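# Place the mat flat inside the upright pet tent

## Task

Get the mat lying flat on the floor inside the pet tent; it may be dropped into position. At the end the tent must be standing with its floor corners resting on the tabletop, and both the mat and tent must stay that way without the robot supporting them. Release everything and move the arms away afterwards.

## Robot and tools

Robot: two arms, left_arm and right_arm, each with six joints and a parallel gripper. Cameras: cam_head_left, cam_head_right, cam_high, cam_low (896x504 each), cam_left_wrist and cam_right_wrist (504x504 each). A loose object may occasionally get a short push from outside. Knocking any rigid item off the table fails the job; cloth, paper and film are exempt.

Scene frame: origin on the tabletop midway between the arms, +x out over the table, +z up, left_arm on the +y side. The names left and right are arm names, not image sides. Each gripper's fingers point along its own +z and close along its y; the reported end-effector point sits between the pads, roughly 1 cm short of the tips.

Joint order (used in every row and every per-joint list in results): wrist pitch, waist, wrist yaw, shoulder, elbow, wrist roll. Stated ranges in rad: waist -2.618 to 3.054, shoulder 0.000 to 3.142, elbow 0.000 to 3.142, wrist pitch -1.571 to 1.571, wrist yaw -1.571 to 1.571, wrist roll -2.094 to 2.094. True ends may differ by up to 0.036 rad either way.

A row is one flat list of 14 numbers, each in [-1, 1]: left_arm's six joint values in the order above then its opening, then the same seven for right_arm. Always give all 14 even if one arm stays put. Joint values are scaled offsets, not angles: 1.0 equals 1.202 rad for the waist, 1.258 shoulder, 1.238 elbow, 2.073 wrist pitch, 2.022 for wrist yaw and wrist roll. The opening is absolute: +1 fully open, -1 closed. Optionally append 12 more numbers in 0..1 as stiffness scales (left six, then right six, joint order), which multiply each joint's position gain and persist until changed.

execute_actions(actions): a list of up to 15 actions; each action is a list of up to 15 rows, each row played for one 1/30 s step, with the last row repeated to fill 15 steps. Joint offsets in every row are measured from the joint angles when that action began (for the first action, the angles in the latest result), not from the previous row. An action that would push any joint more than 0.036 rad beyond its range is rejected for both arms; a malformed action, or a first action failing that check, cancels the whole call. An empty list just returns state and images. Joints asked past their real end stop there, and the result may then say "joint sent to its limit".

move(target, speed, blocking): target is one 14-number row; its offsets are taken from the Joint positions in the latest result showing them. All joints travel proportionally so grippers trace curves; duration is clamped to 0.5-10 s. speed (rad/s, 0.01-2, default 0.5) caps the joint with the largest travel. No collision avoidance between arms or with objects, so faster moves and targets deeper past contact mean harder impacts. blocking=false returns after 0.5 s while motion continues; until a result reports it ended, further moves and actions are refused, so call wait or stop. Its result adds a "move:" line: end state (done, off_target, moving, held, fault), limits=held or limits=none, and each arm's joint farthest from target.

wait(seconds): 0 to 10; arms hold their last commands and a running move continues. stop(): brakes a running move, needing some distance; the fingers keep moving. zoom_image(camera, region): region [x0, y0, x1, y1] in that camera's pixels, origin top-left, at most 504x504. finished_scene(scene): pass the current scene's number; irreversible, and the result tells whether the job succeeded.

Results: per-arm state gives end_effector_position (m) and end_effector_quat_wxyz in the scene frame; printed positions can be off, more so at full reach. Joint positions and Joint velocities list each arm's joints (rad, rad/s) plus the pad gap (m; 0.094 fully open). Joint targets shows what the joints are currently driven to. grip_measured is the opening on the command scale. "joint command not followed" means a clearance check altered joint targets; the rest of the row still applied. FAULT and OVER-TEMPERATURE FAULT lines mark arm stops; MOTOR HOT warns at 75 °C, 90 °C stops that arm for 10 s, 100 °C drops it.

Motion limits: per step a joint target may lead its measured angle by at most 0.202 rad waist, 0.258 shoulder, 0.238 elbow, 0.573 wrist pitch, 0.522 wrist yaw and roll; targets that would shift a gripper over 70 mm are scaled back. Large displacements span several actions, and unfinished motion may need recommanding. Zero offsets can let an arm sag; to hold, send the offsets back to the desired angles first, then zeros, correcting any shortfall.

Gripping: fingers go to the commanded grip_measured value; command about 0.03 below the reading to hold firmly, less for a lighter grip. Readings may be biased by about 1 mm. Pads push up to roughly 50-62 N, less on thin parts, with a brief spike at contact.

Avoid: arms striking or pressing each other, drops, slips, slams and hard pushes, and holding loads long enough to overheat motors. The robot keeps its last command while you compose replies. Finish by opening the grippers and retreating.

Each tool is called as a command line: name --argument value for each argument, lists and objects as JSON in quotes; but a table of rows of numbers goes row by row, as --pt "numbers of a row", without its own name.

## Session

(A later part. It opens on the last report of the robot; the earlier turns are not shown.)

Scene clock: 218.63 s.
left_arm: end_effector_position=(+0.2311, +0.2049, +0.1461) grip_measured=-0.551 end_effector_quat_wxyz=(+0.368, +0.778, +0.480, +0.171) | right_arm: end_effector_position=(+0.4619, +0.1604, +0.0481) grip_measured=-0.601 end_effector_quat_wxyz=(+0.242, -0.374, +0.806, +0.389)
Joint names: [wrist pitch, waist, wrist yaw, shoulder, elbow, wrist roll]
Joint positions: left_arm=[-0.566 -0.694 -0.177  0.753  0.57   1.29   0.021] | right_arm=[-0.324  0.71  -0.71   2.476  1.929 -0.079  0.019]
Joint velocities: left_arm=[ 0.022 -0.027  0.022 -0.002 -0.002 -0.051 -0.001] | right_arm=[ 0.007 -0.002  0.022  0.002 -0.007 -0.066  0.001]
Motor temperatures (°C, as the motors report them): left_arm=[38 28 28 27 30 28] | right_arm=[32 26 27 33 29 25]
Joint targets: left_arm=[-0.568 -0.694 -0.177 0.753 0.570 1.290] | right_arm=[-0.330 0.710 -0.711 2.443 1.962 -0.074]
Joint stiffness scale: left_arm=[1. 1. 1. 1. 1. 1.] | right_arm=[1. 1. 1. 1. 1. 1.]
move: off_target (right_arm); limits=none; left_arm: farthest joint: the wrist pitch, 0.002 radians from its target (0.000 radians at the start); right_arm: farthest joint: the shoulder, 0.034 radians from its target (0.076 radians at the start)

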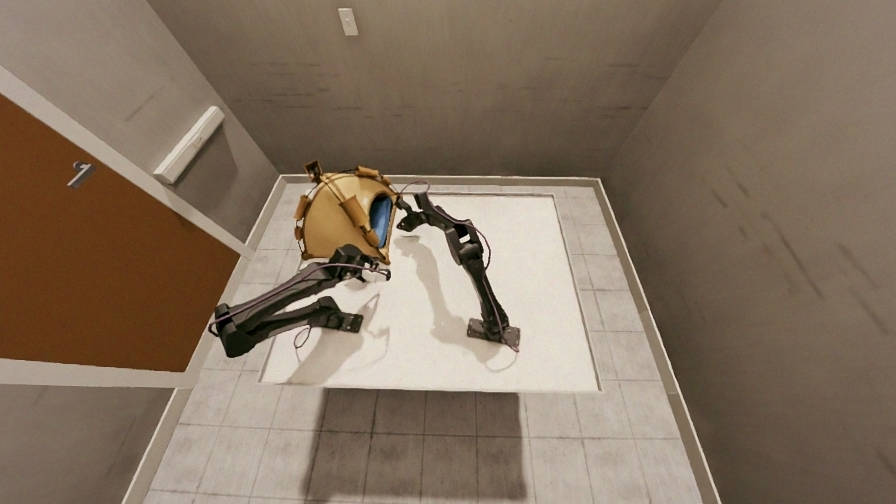

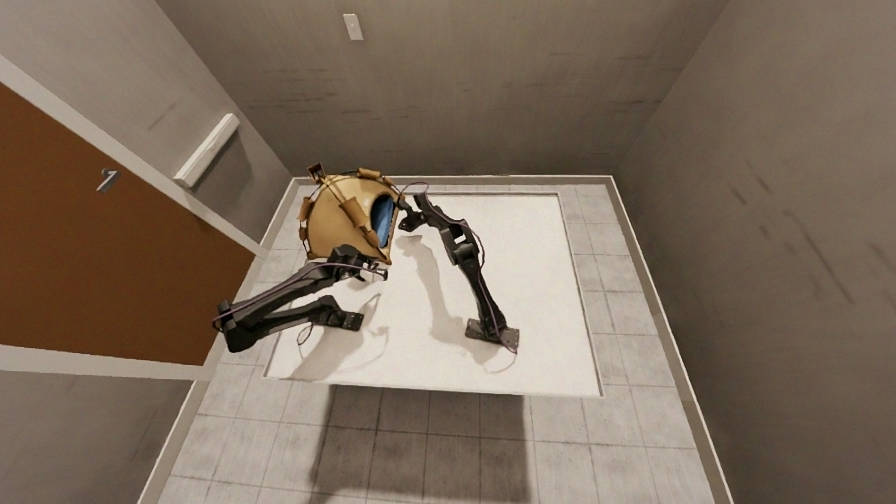

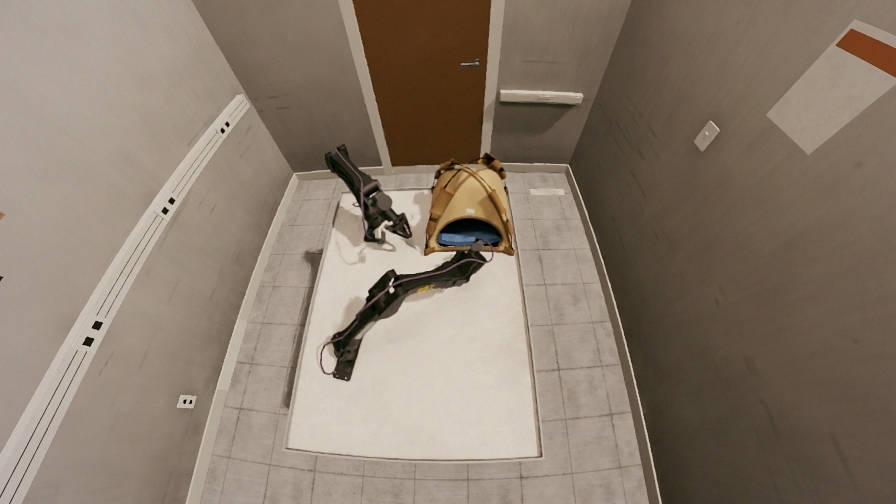

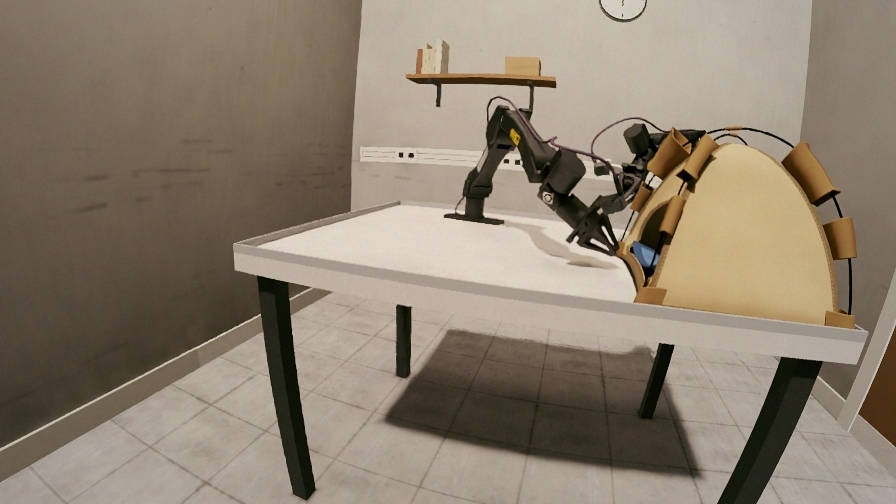

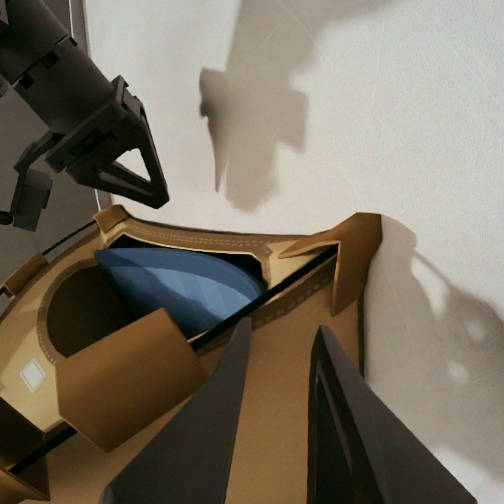

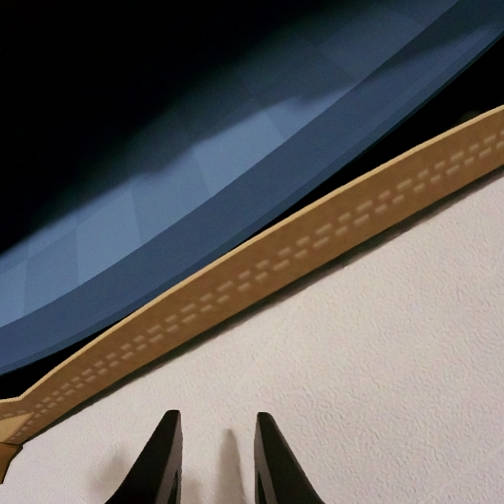

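move --target '[0,0,0,0,0,0,-0.55, -0.195,0.095,0.054,0.106,0.35,0.46,-0.6]' --speed 0.8

zoom_image --camera "cam_low" --region '[580, 190, 700, 310]'

Scene clock: 221.00 s.
left_arm: end_effector_position=(+0.2314, +0.2046, +0.1465) grip_measured=-0.551 end_effector_quat_wxyz=(+0.369, +0.777, +0.480, +0.171) | right_arm: end_effector_position=(+0.4377, +0.2053, +0.0600) grip_measured=-0.601 end_effector_quat_wxyz=(+0.006, +0.017, +0.920, +0.391)
Joint names: [wrist pitch, waist, wrist yaw, shoulder, elbow, wrist roll]
Joint positions: left_arm=[-0.563 -0.694 -0.177  0.753  0.57   1.29   0.021] | right_arm=[-0.722  0.818 -0.603  2.609  2.329  0.848  0.019]
Joint velocities: left_arm=[ 0.051 -0.017 -0.007 -0.007 -0.017 -0.022 -0.   ] | right_arm=[-0.022 -0.002 -0.022 -0.002 -0.002 -0.007 -0.   ]
Motor temperatures (°C, as the motors report them): left_arm=[38 28 28 27 30 28] | right_arm=[32 26 27 33 29 25]
Joint targets: left_arm=[-0.565 -0.694 -0.177 0.753 0.570 1.290] | right_arm=[-0.728 0.824 -0.601 2.609 2.362 0.851]
Joint stiffness scale: left_arm=[1. 1. 1. 1. 1. 1.] | right_arm=[1. 1. 1. 1. 1. 1.]
move: off_target (right_arm); limits=none; left_arm: farthest joint: the wrist pitch, 0.003 radians from its target (0.000 radians at the start); right_arm: farthest joint: the elbow, 0.033 radians from its target (0.433 radians at the start)

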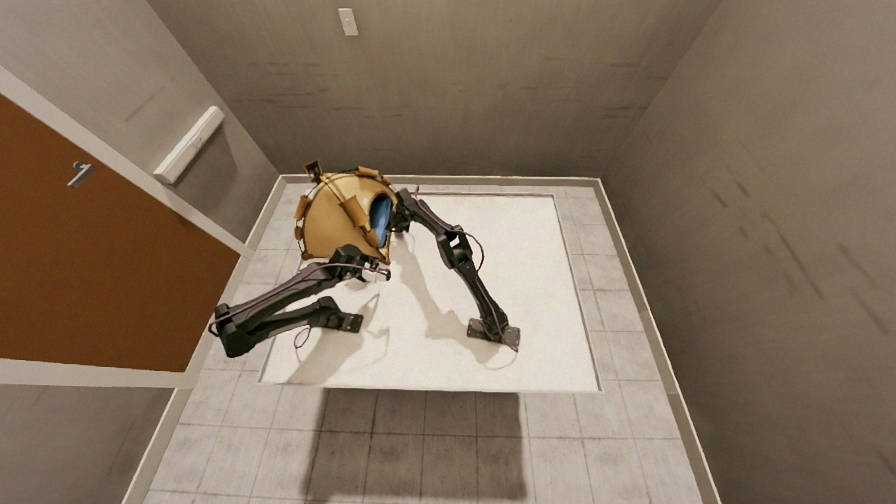

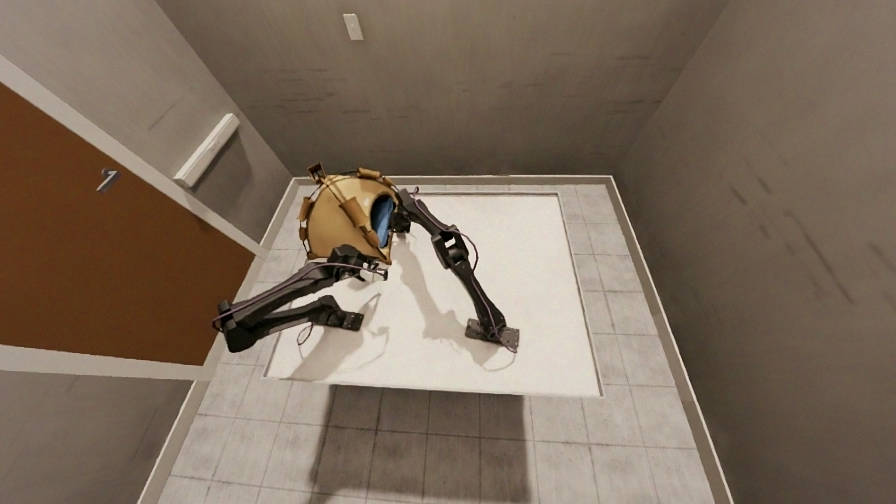

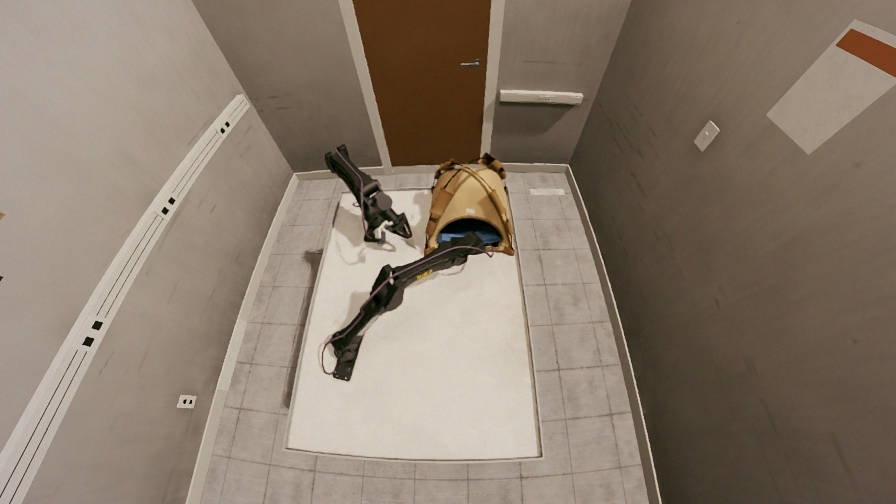

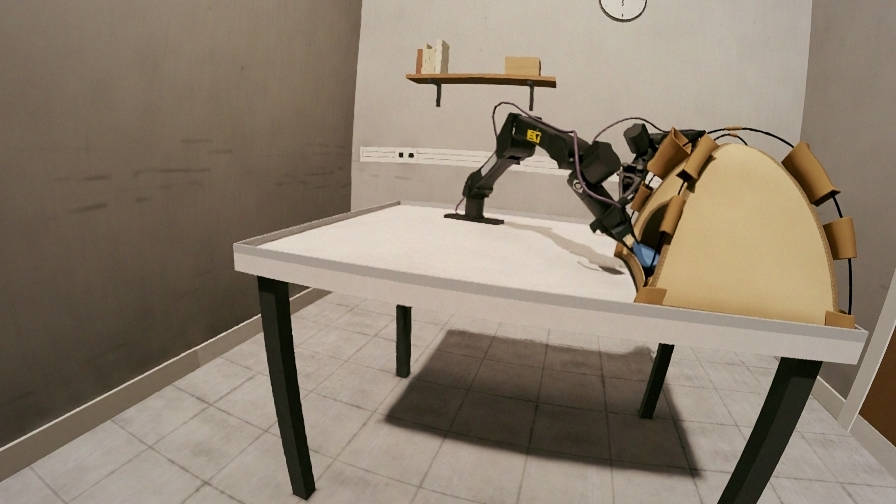

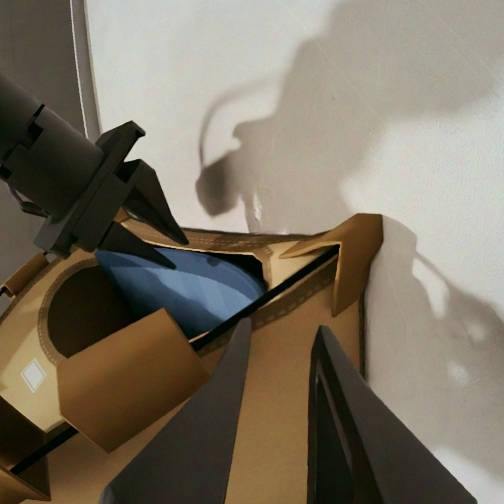

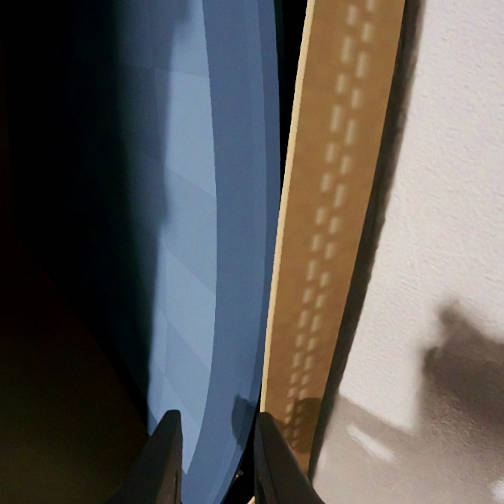

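Region (580, 190, 700, 310) of cam_low's 896x504 image, scaled by 4.200, with more detail than that image has.

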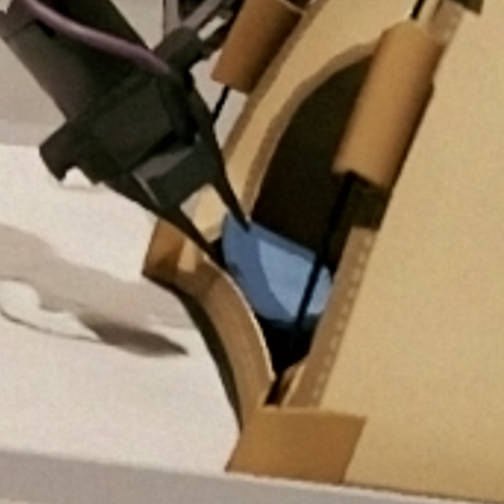

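move --target '[0,0,0,0,0,0,-0.55, 0.03,0.036,0,0.05,0.025,0,-0.6]' --speed 0.06

zoom_image --camera "cam_low" --region '[580, 190, 700, 310]'

Scene clock: 222.90 s.
left_arm: end_effector_position=(+0.2316, +0.2044, +0.1469) grip_measured=-0.551 end_effector_quat_wxyz=(+0.370, +0.777, +0.480, +0.171) | right_arm: end_effector_position=(+0.4303, +0.2141, +0.0272) grip_measured=-0.601 end_effector_quat_wxyz=(-0.006, +0.013, +0.925, +0.380)
Joint names: [wrist pitch, waist, wrist yaw, shoulder, elbow, wrist roll]
Joint positions: left_arm=[-0.561 -0.694 -0.177  0.753  0.57   1.29   0.021] | right_arm=[-0.692  0.839 -0.595  2.668  2.329  0.848  0.019]
Joint velocities: left_arm=[-0.066  0.007 -0.037  0.002 -0.007  0.037 -0.001] | right_arm=[ 0.007  0.002 -0.051  0.017  0.007 -0.007  0.002]
Motor temperatures (°C, as the motors report them): left_arm=[38 28 28 27 30 28] | right_arm=[32 26 27 33 29 25]
Joint targets: left_arm=[-0.564 -0.694 -0.177 0.753 0.570 1.290] | right_arm=[-0.660 0.862 -0.603 2.672 2.360 0.847]
Joint stiffness scale: left_arm=[1. 1. 1. 1. 1. 1.] | right_arm=[1. 1. 1. 1. 1. 1.]
move: off_target (right_arm); limits=none; left_arm: farthest joint: the wrist pitch, 0.002 radians from its target (0.000 radians at the start); right_arm: farthest joint: the wrist pitch, 0.033 radians from its target (0.063 radians at the start)

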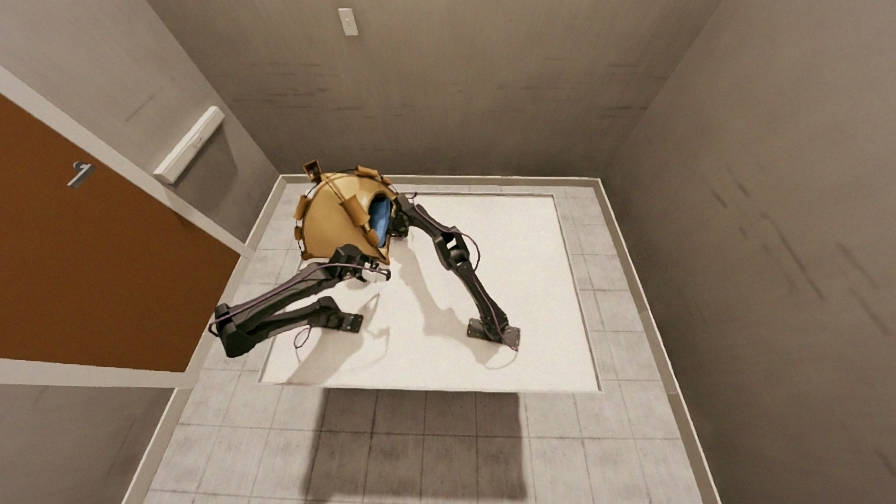

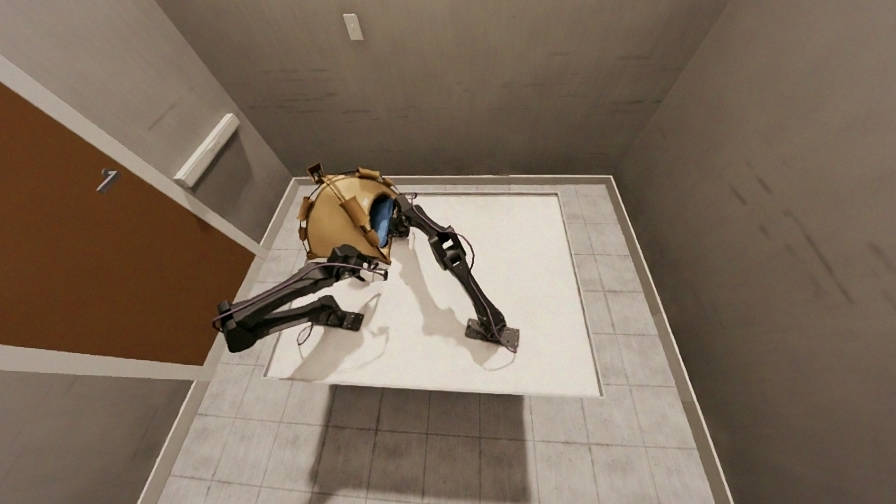

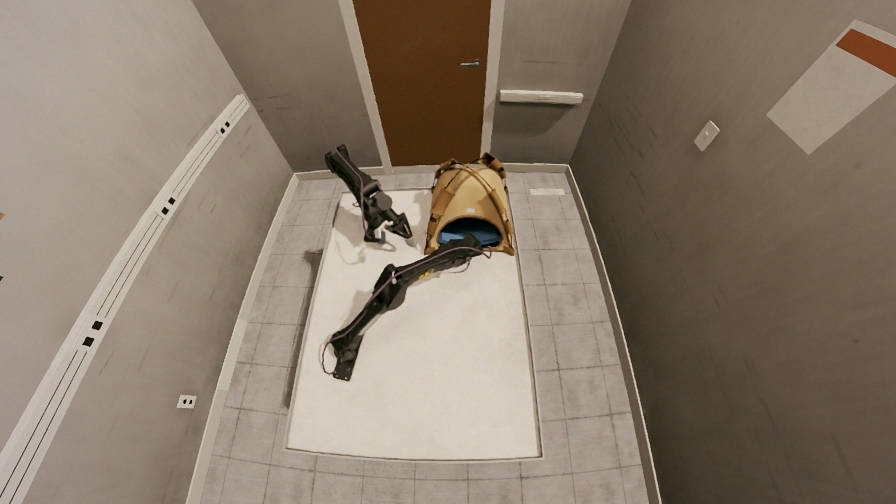

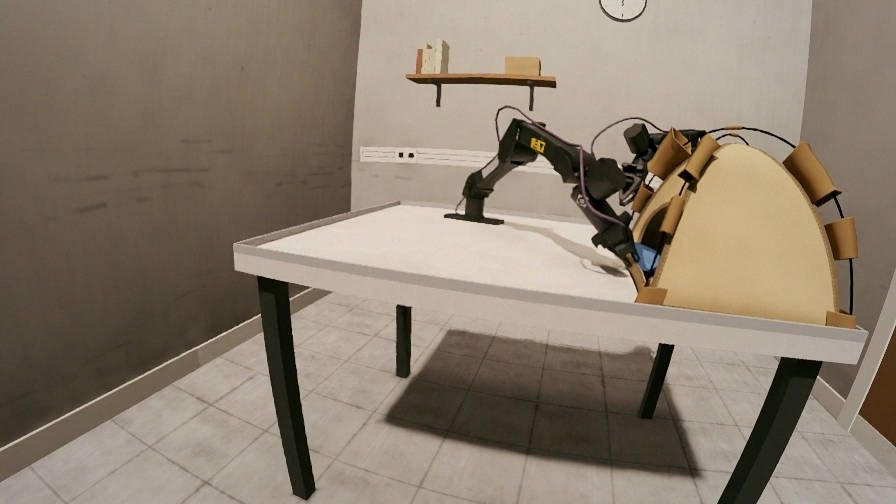

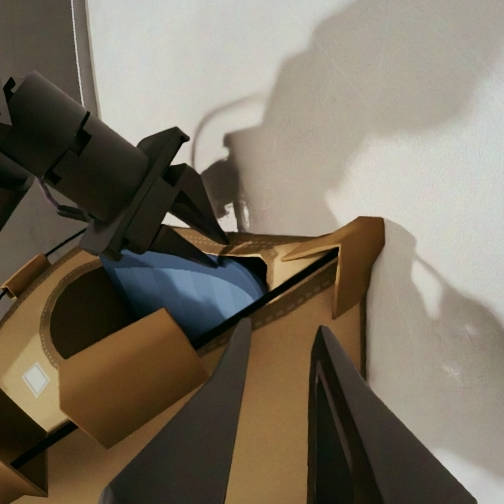

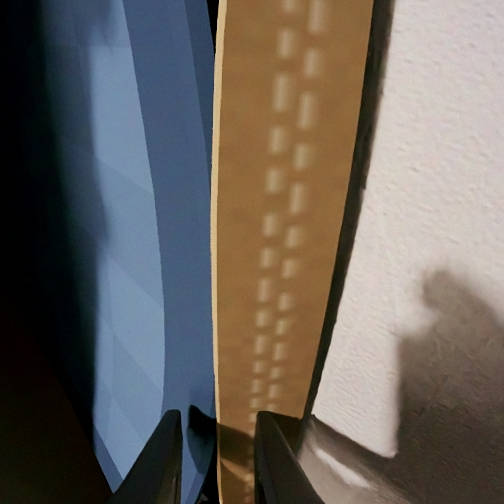

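Region (580, 190, 700, 310) of cam_low's 896x504 image, scaled by 4.200, with more detail than that image has.

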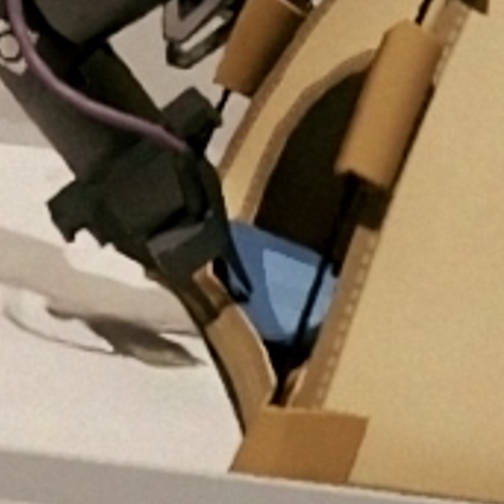

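move --target '[0,0,0,0,0,0,-0.55, 0,0,0,-0.075,0.025,0,-0.6]' --speed 0.2

move --target '[0,0,0,0,0,0,-0.55, 0.051,0.062,0,-0.15,-0.245,0,-1]' --speed 0.4

Scene clock: 224.53 s.
left_arm: end_effector_position=(+0.2319, +0.2041, +0.1473) grip_measured=-0.551 end_effector_quat_wxyz=(+0.371, +0.776, +0.480, +0.171) | right_arm: end_effector_position=(+0.4339, +0.2162, +0.0685) grip_measured=-0.601 end_effector_quat_wxyz=(+0.019, +0.004, +0.917, +0.397)
Joint names: [wrist pitch, waist, wrist yaw, shoulder, elbow, wrist roll]
Joint positions: left_arm=[-0.559 -0.694 -0.177  0.753  0.57   1.29   0.021] | right_arm=[-0.699  0.839 -0.591  2.598  2.329  0.848  0.019]
Joint velocities: left_arm=[ 0.007  0.022 -0.022  0.002 -0.012 -0.007 -0.001] | right_arm=[-0.022 -0.012 -0.081 -0.012  0.002 -0.051  0.   ]
Motor temperatures (°C, as the motors report them): left_arm=[38 28 28 27 30 28] | right_arm=[32 26 27 33 29 25]
Joint targets: left_arm=[-0.561 -0.694 -0.177 0.753 0.570 1.290] | right_arm=[-0.693 0.839 -0.595 2.574 2.360 0.848]
Joint stiffness scale: left_arm=[1. 1. 1. 1. 1. 1.] | right_arm=[1. 1. 1. 1. 1. 1.]
move: off_target (right_arm); limits=none; left_arm: farthest joint: the wrist pitch, 0.002 radians from its target (0.000 radians at the start); right_arm: farthest joint: the elbow, 0.031 radians from its target (0.031 radians at the start)

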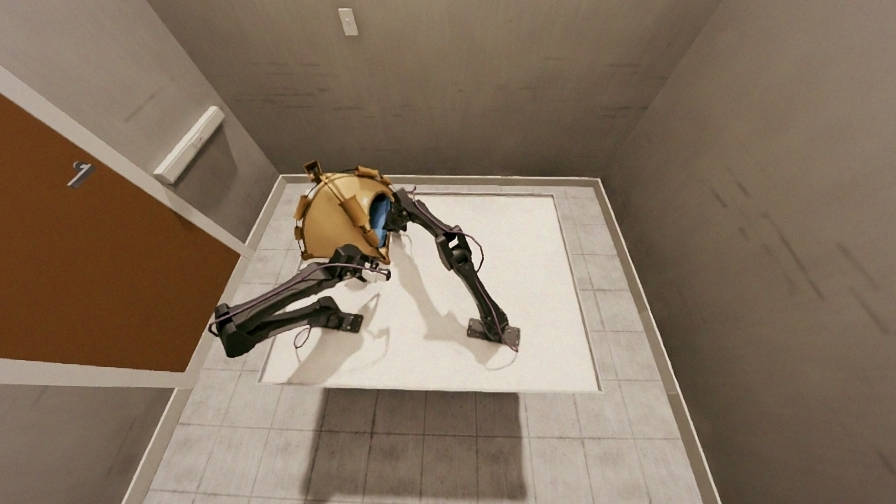

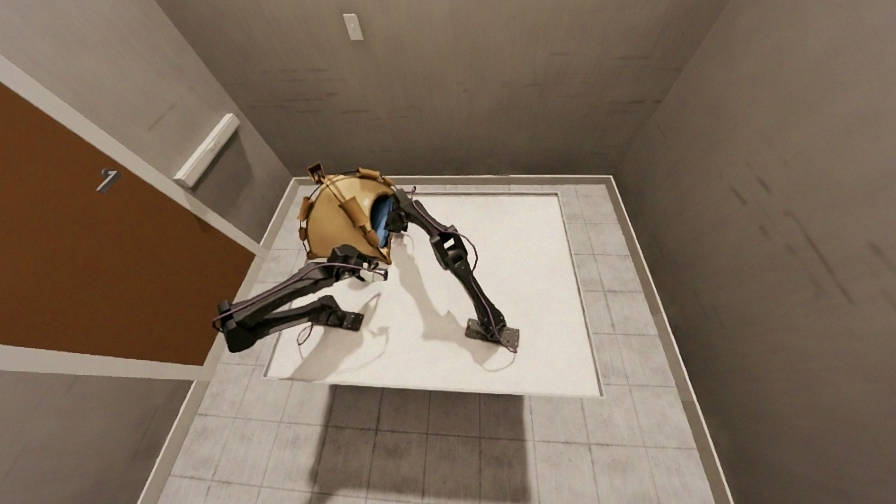

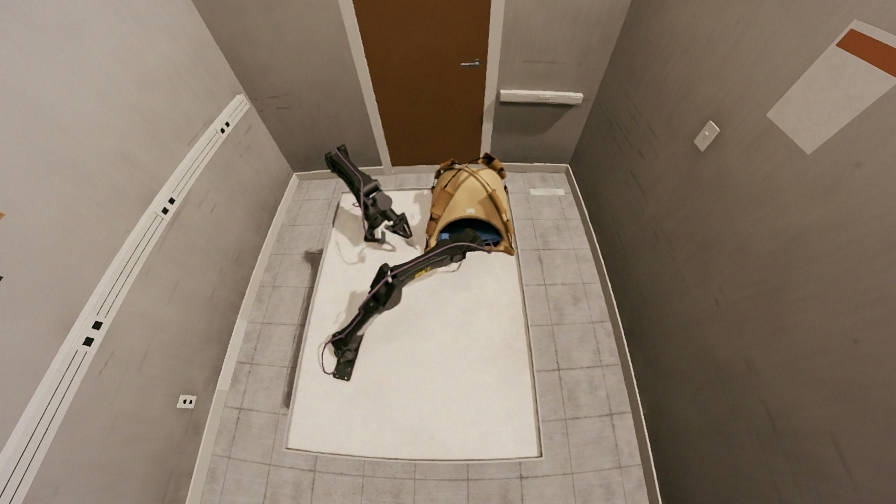

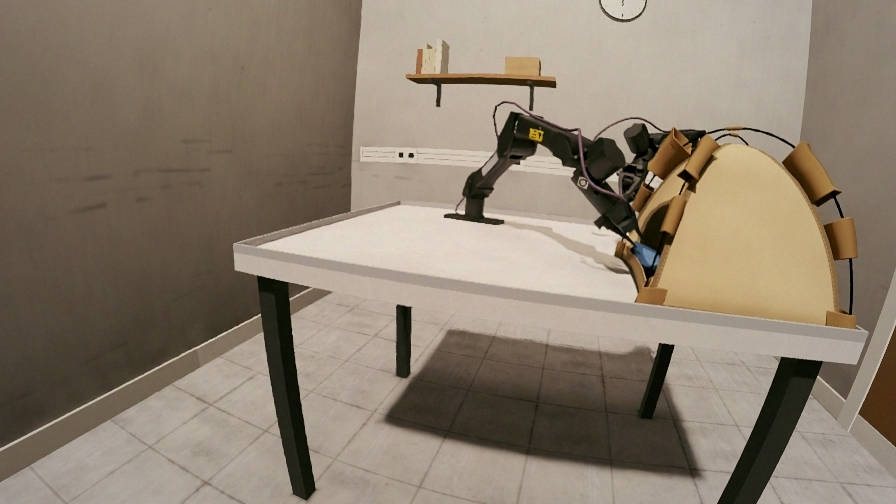

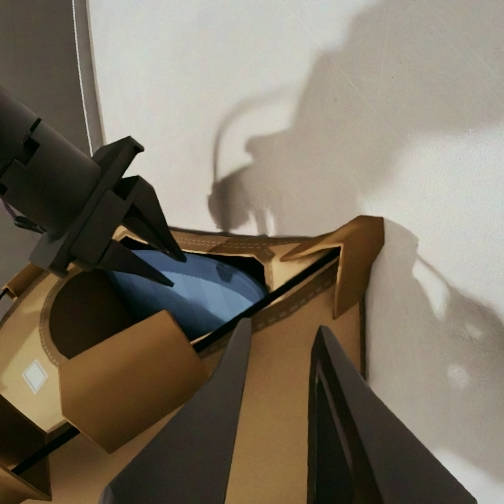

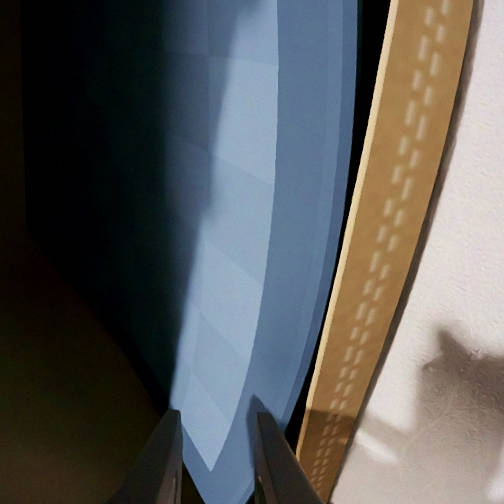

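Scene clock: 225.93 s.
left_arm: end_effector_position=(+0.2321, +0.2038, +0.1477) grip_measured=-0.551 end_effector_quat_wxyz=(+0.372, +0.776, +0.479, +0.172) | right_arm: end_effector_position=(+0.3747, +0.2206, +0.0617) grip_measured=-0.998 end_effector_quat_wxyz=(-0.012, -0.020, +0.923, +0.383)
Joint names: [wrist pitch, waist, wrist yaw, shoulder, elbow, wrist roll]
Joint positions: left_arm=[-0.557 -0.694 -0.177  0.753  0.57   1.29   0.021] | right_arm=[-0.612  0.907 -0.59   2.442  2.037  0.848  0.   ]
Joint velocities: left_arm=[ 0.051  0.002  0.007 -0.012  0.002  0.051 -0.001] | right_arm=[-0.007 -0.002 -0.051 -0.007 -0.007 -0.022  0.001]
Motor temperatures (°C, as the motors report them): left_arm=[38 28 28 27 30 28] | right_arm=[32 26 27 33 29 25]
Joint targets: left_arm=[-0.559 -0.694 -0.177 0.753 0.570 1.290] | right_arm=[-0.593 0.913 -0.591 2.409 2.026 0.848]
Joint stiffness scale: left_arm=[1. 1. 1. 1. 1. 1.] | right_arm=[1. 1. 1. 1. 1. 1.]
move: off_target (right_arm); limits=none; left_arm: farthest joint: the wrist pitch, 0.002 radians from its target (0.000 radians at the start); right_arm: farthest joint: the shoulder, 0.032 radians from its target (0.188 radians at the start)

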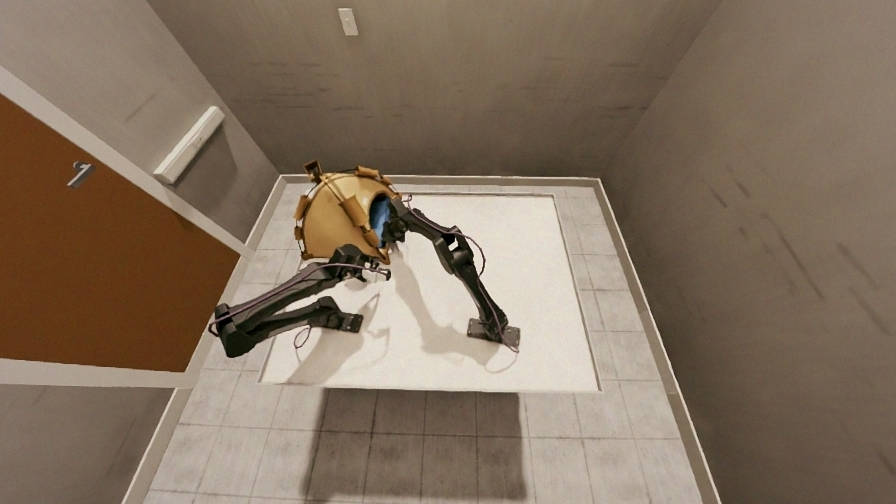

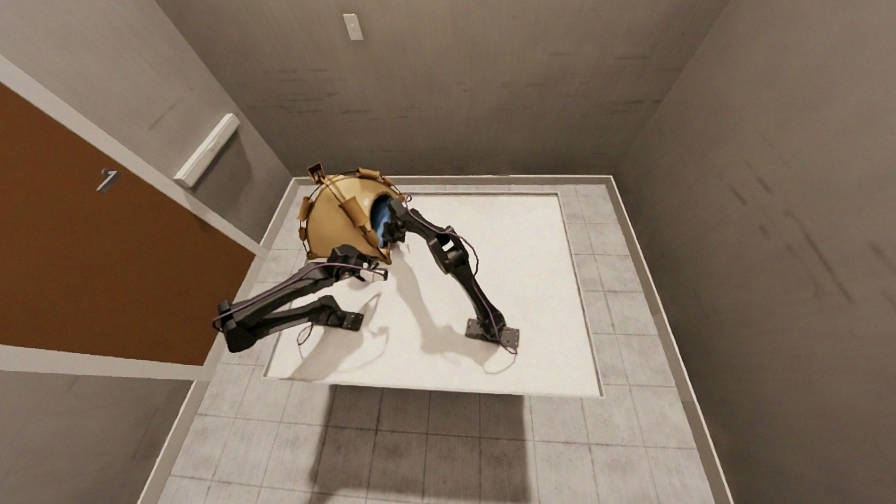

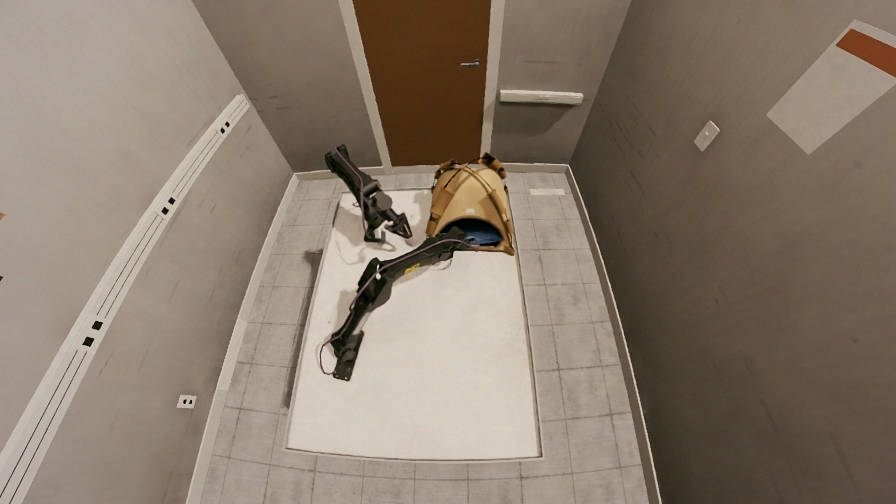

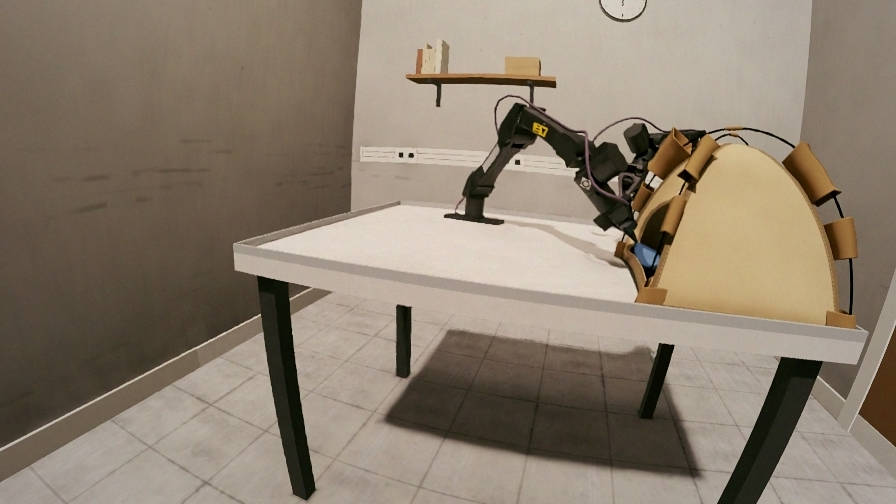

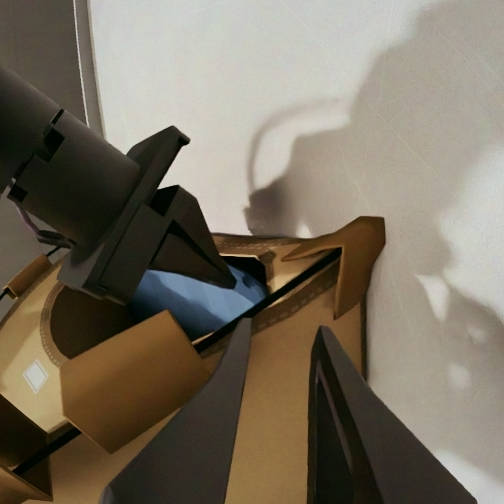

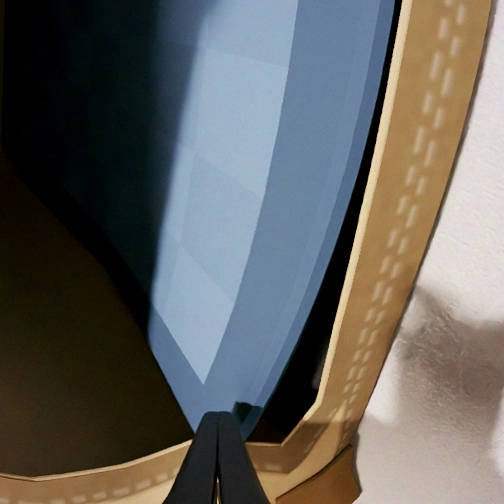

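execute_actions --actions '[]'

Scene clock: 227.17 s.
left_arm: end_effector_position=(+0.2321, +0.2038, +0.1477) grip_measured=-0.551 end_effector_quat_wxyz=(+0.372, +0.776, +0.479, +0.172) | right_arm: end_effector_position=(+0.3747, +0.2206, +0.0617) grip_measured=-0.998 end_effector_quat_wxyz=(-0.012, -0.020, +0.923, +0.383)
Joint names: [wrist pitch, waist, wrist yaw, shoulder, elbow, wrist roll]
Joint positions: left_arm=[-0.557 -0.694 -0.177  0.753  0.57   1.29   0.021] | right_arm=[-0.611  0.907 -0.59   2.442  2.037  0.848  0.   ]
Joint velocities: left_arm=[-0.037  0.007  0.051  0.012 -0.017 -0.037 -0.   ] | right_arm=[ 0.007  0.002 -0.007 -0.002 -0.002 -0.051  0.   ]
Motor temperatures (°C, as the motors report them): left_arm=[38 28 28 27 30 28] | right_arm=[32 26 27 33 29 25]
Joint targets: left_arm=[-0.559 -0.694 -0.177 0.753 0.570 1.290] | right_arm=[-0.593 0.913 -0.591 2.409 2.026 0.848]
Joint stiffness scale: left_arm=[1. 1. 1. 1. 1. 1.] | right_arm=[1. 1. 1. 1. 1. 1.]

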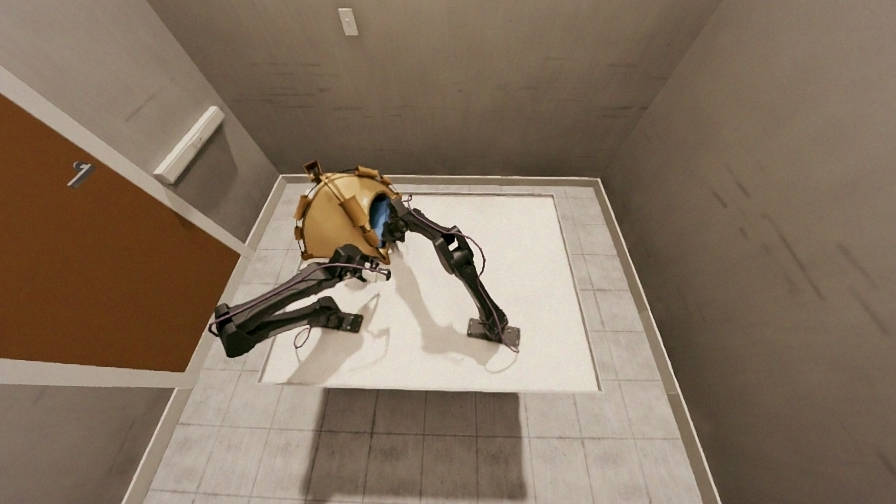

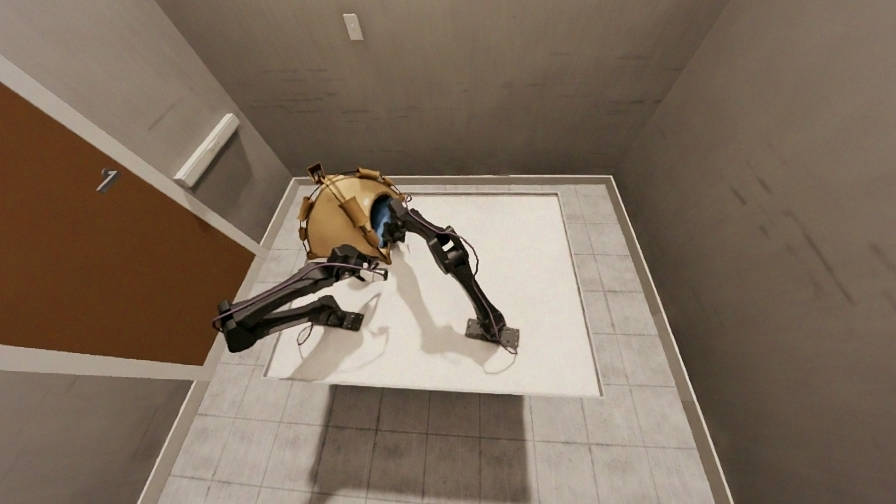

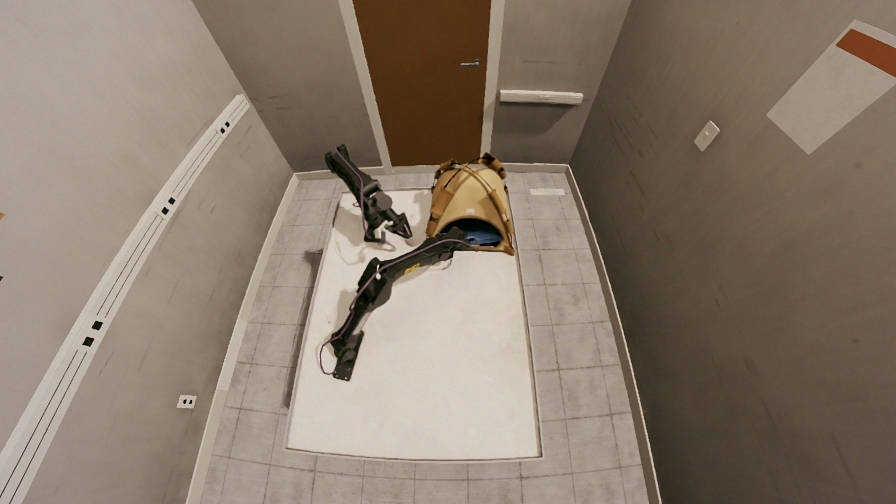

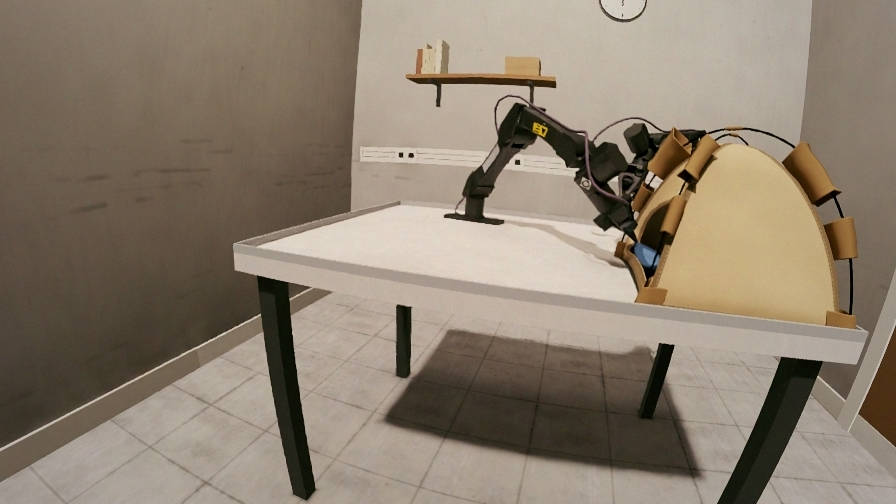

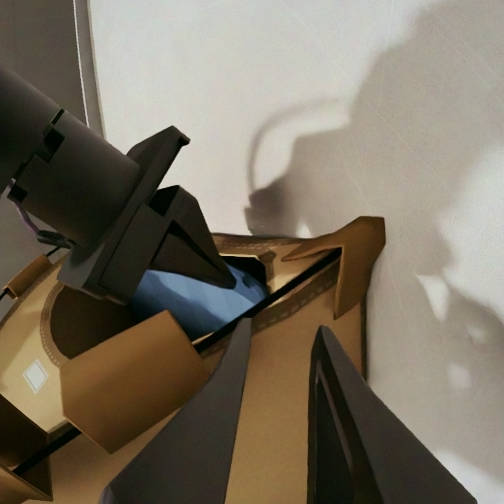

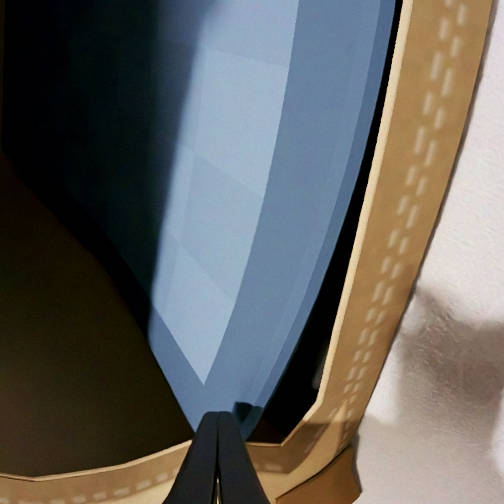

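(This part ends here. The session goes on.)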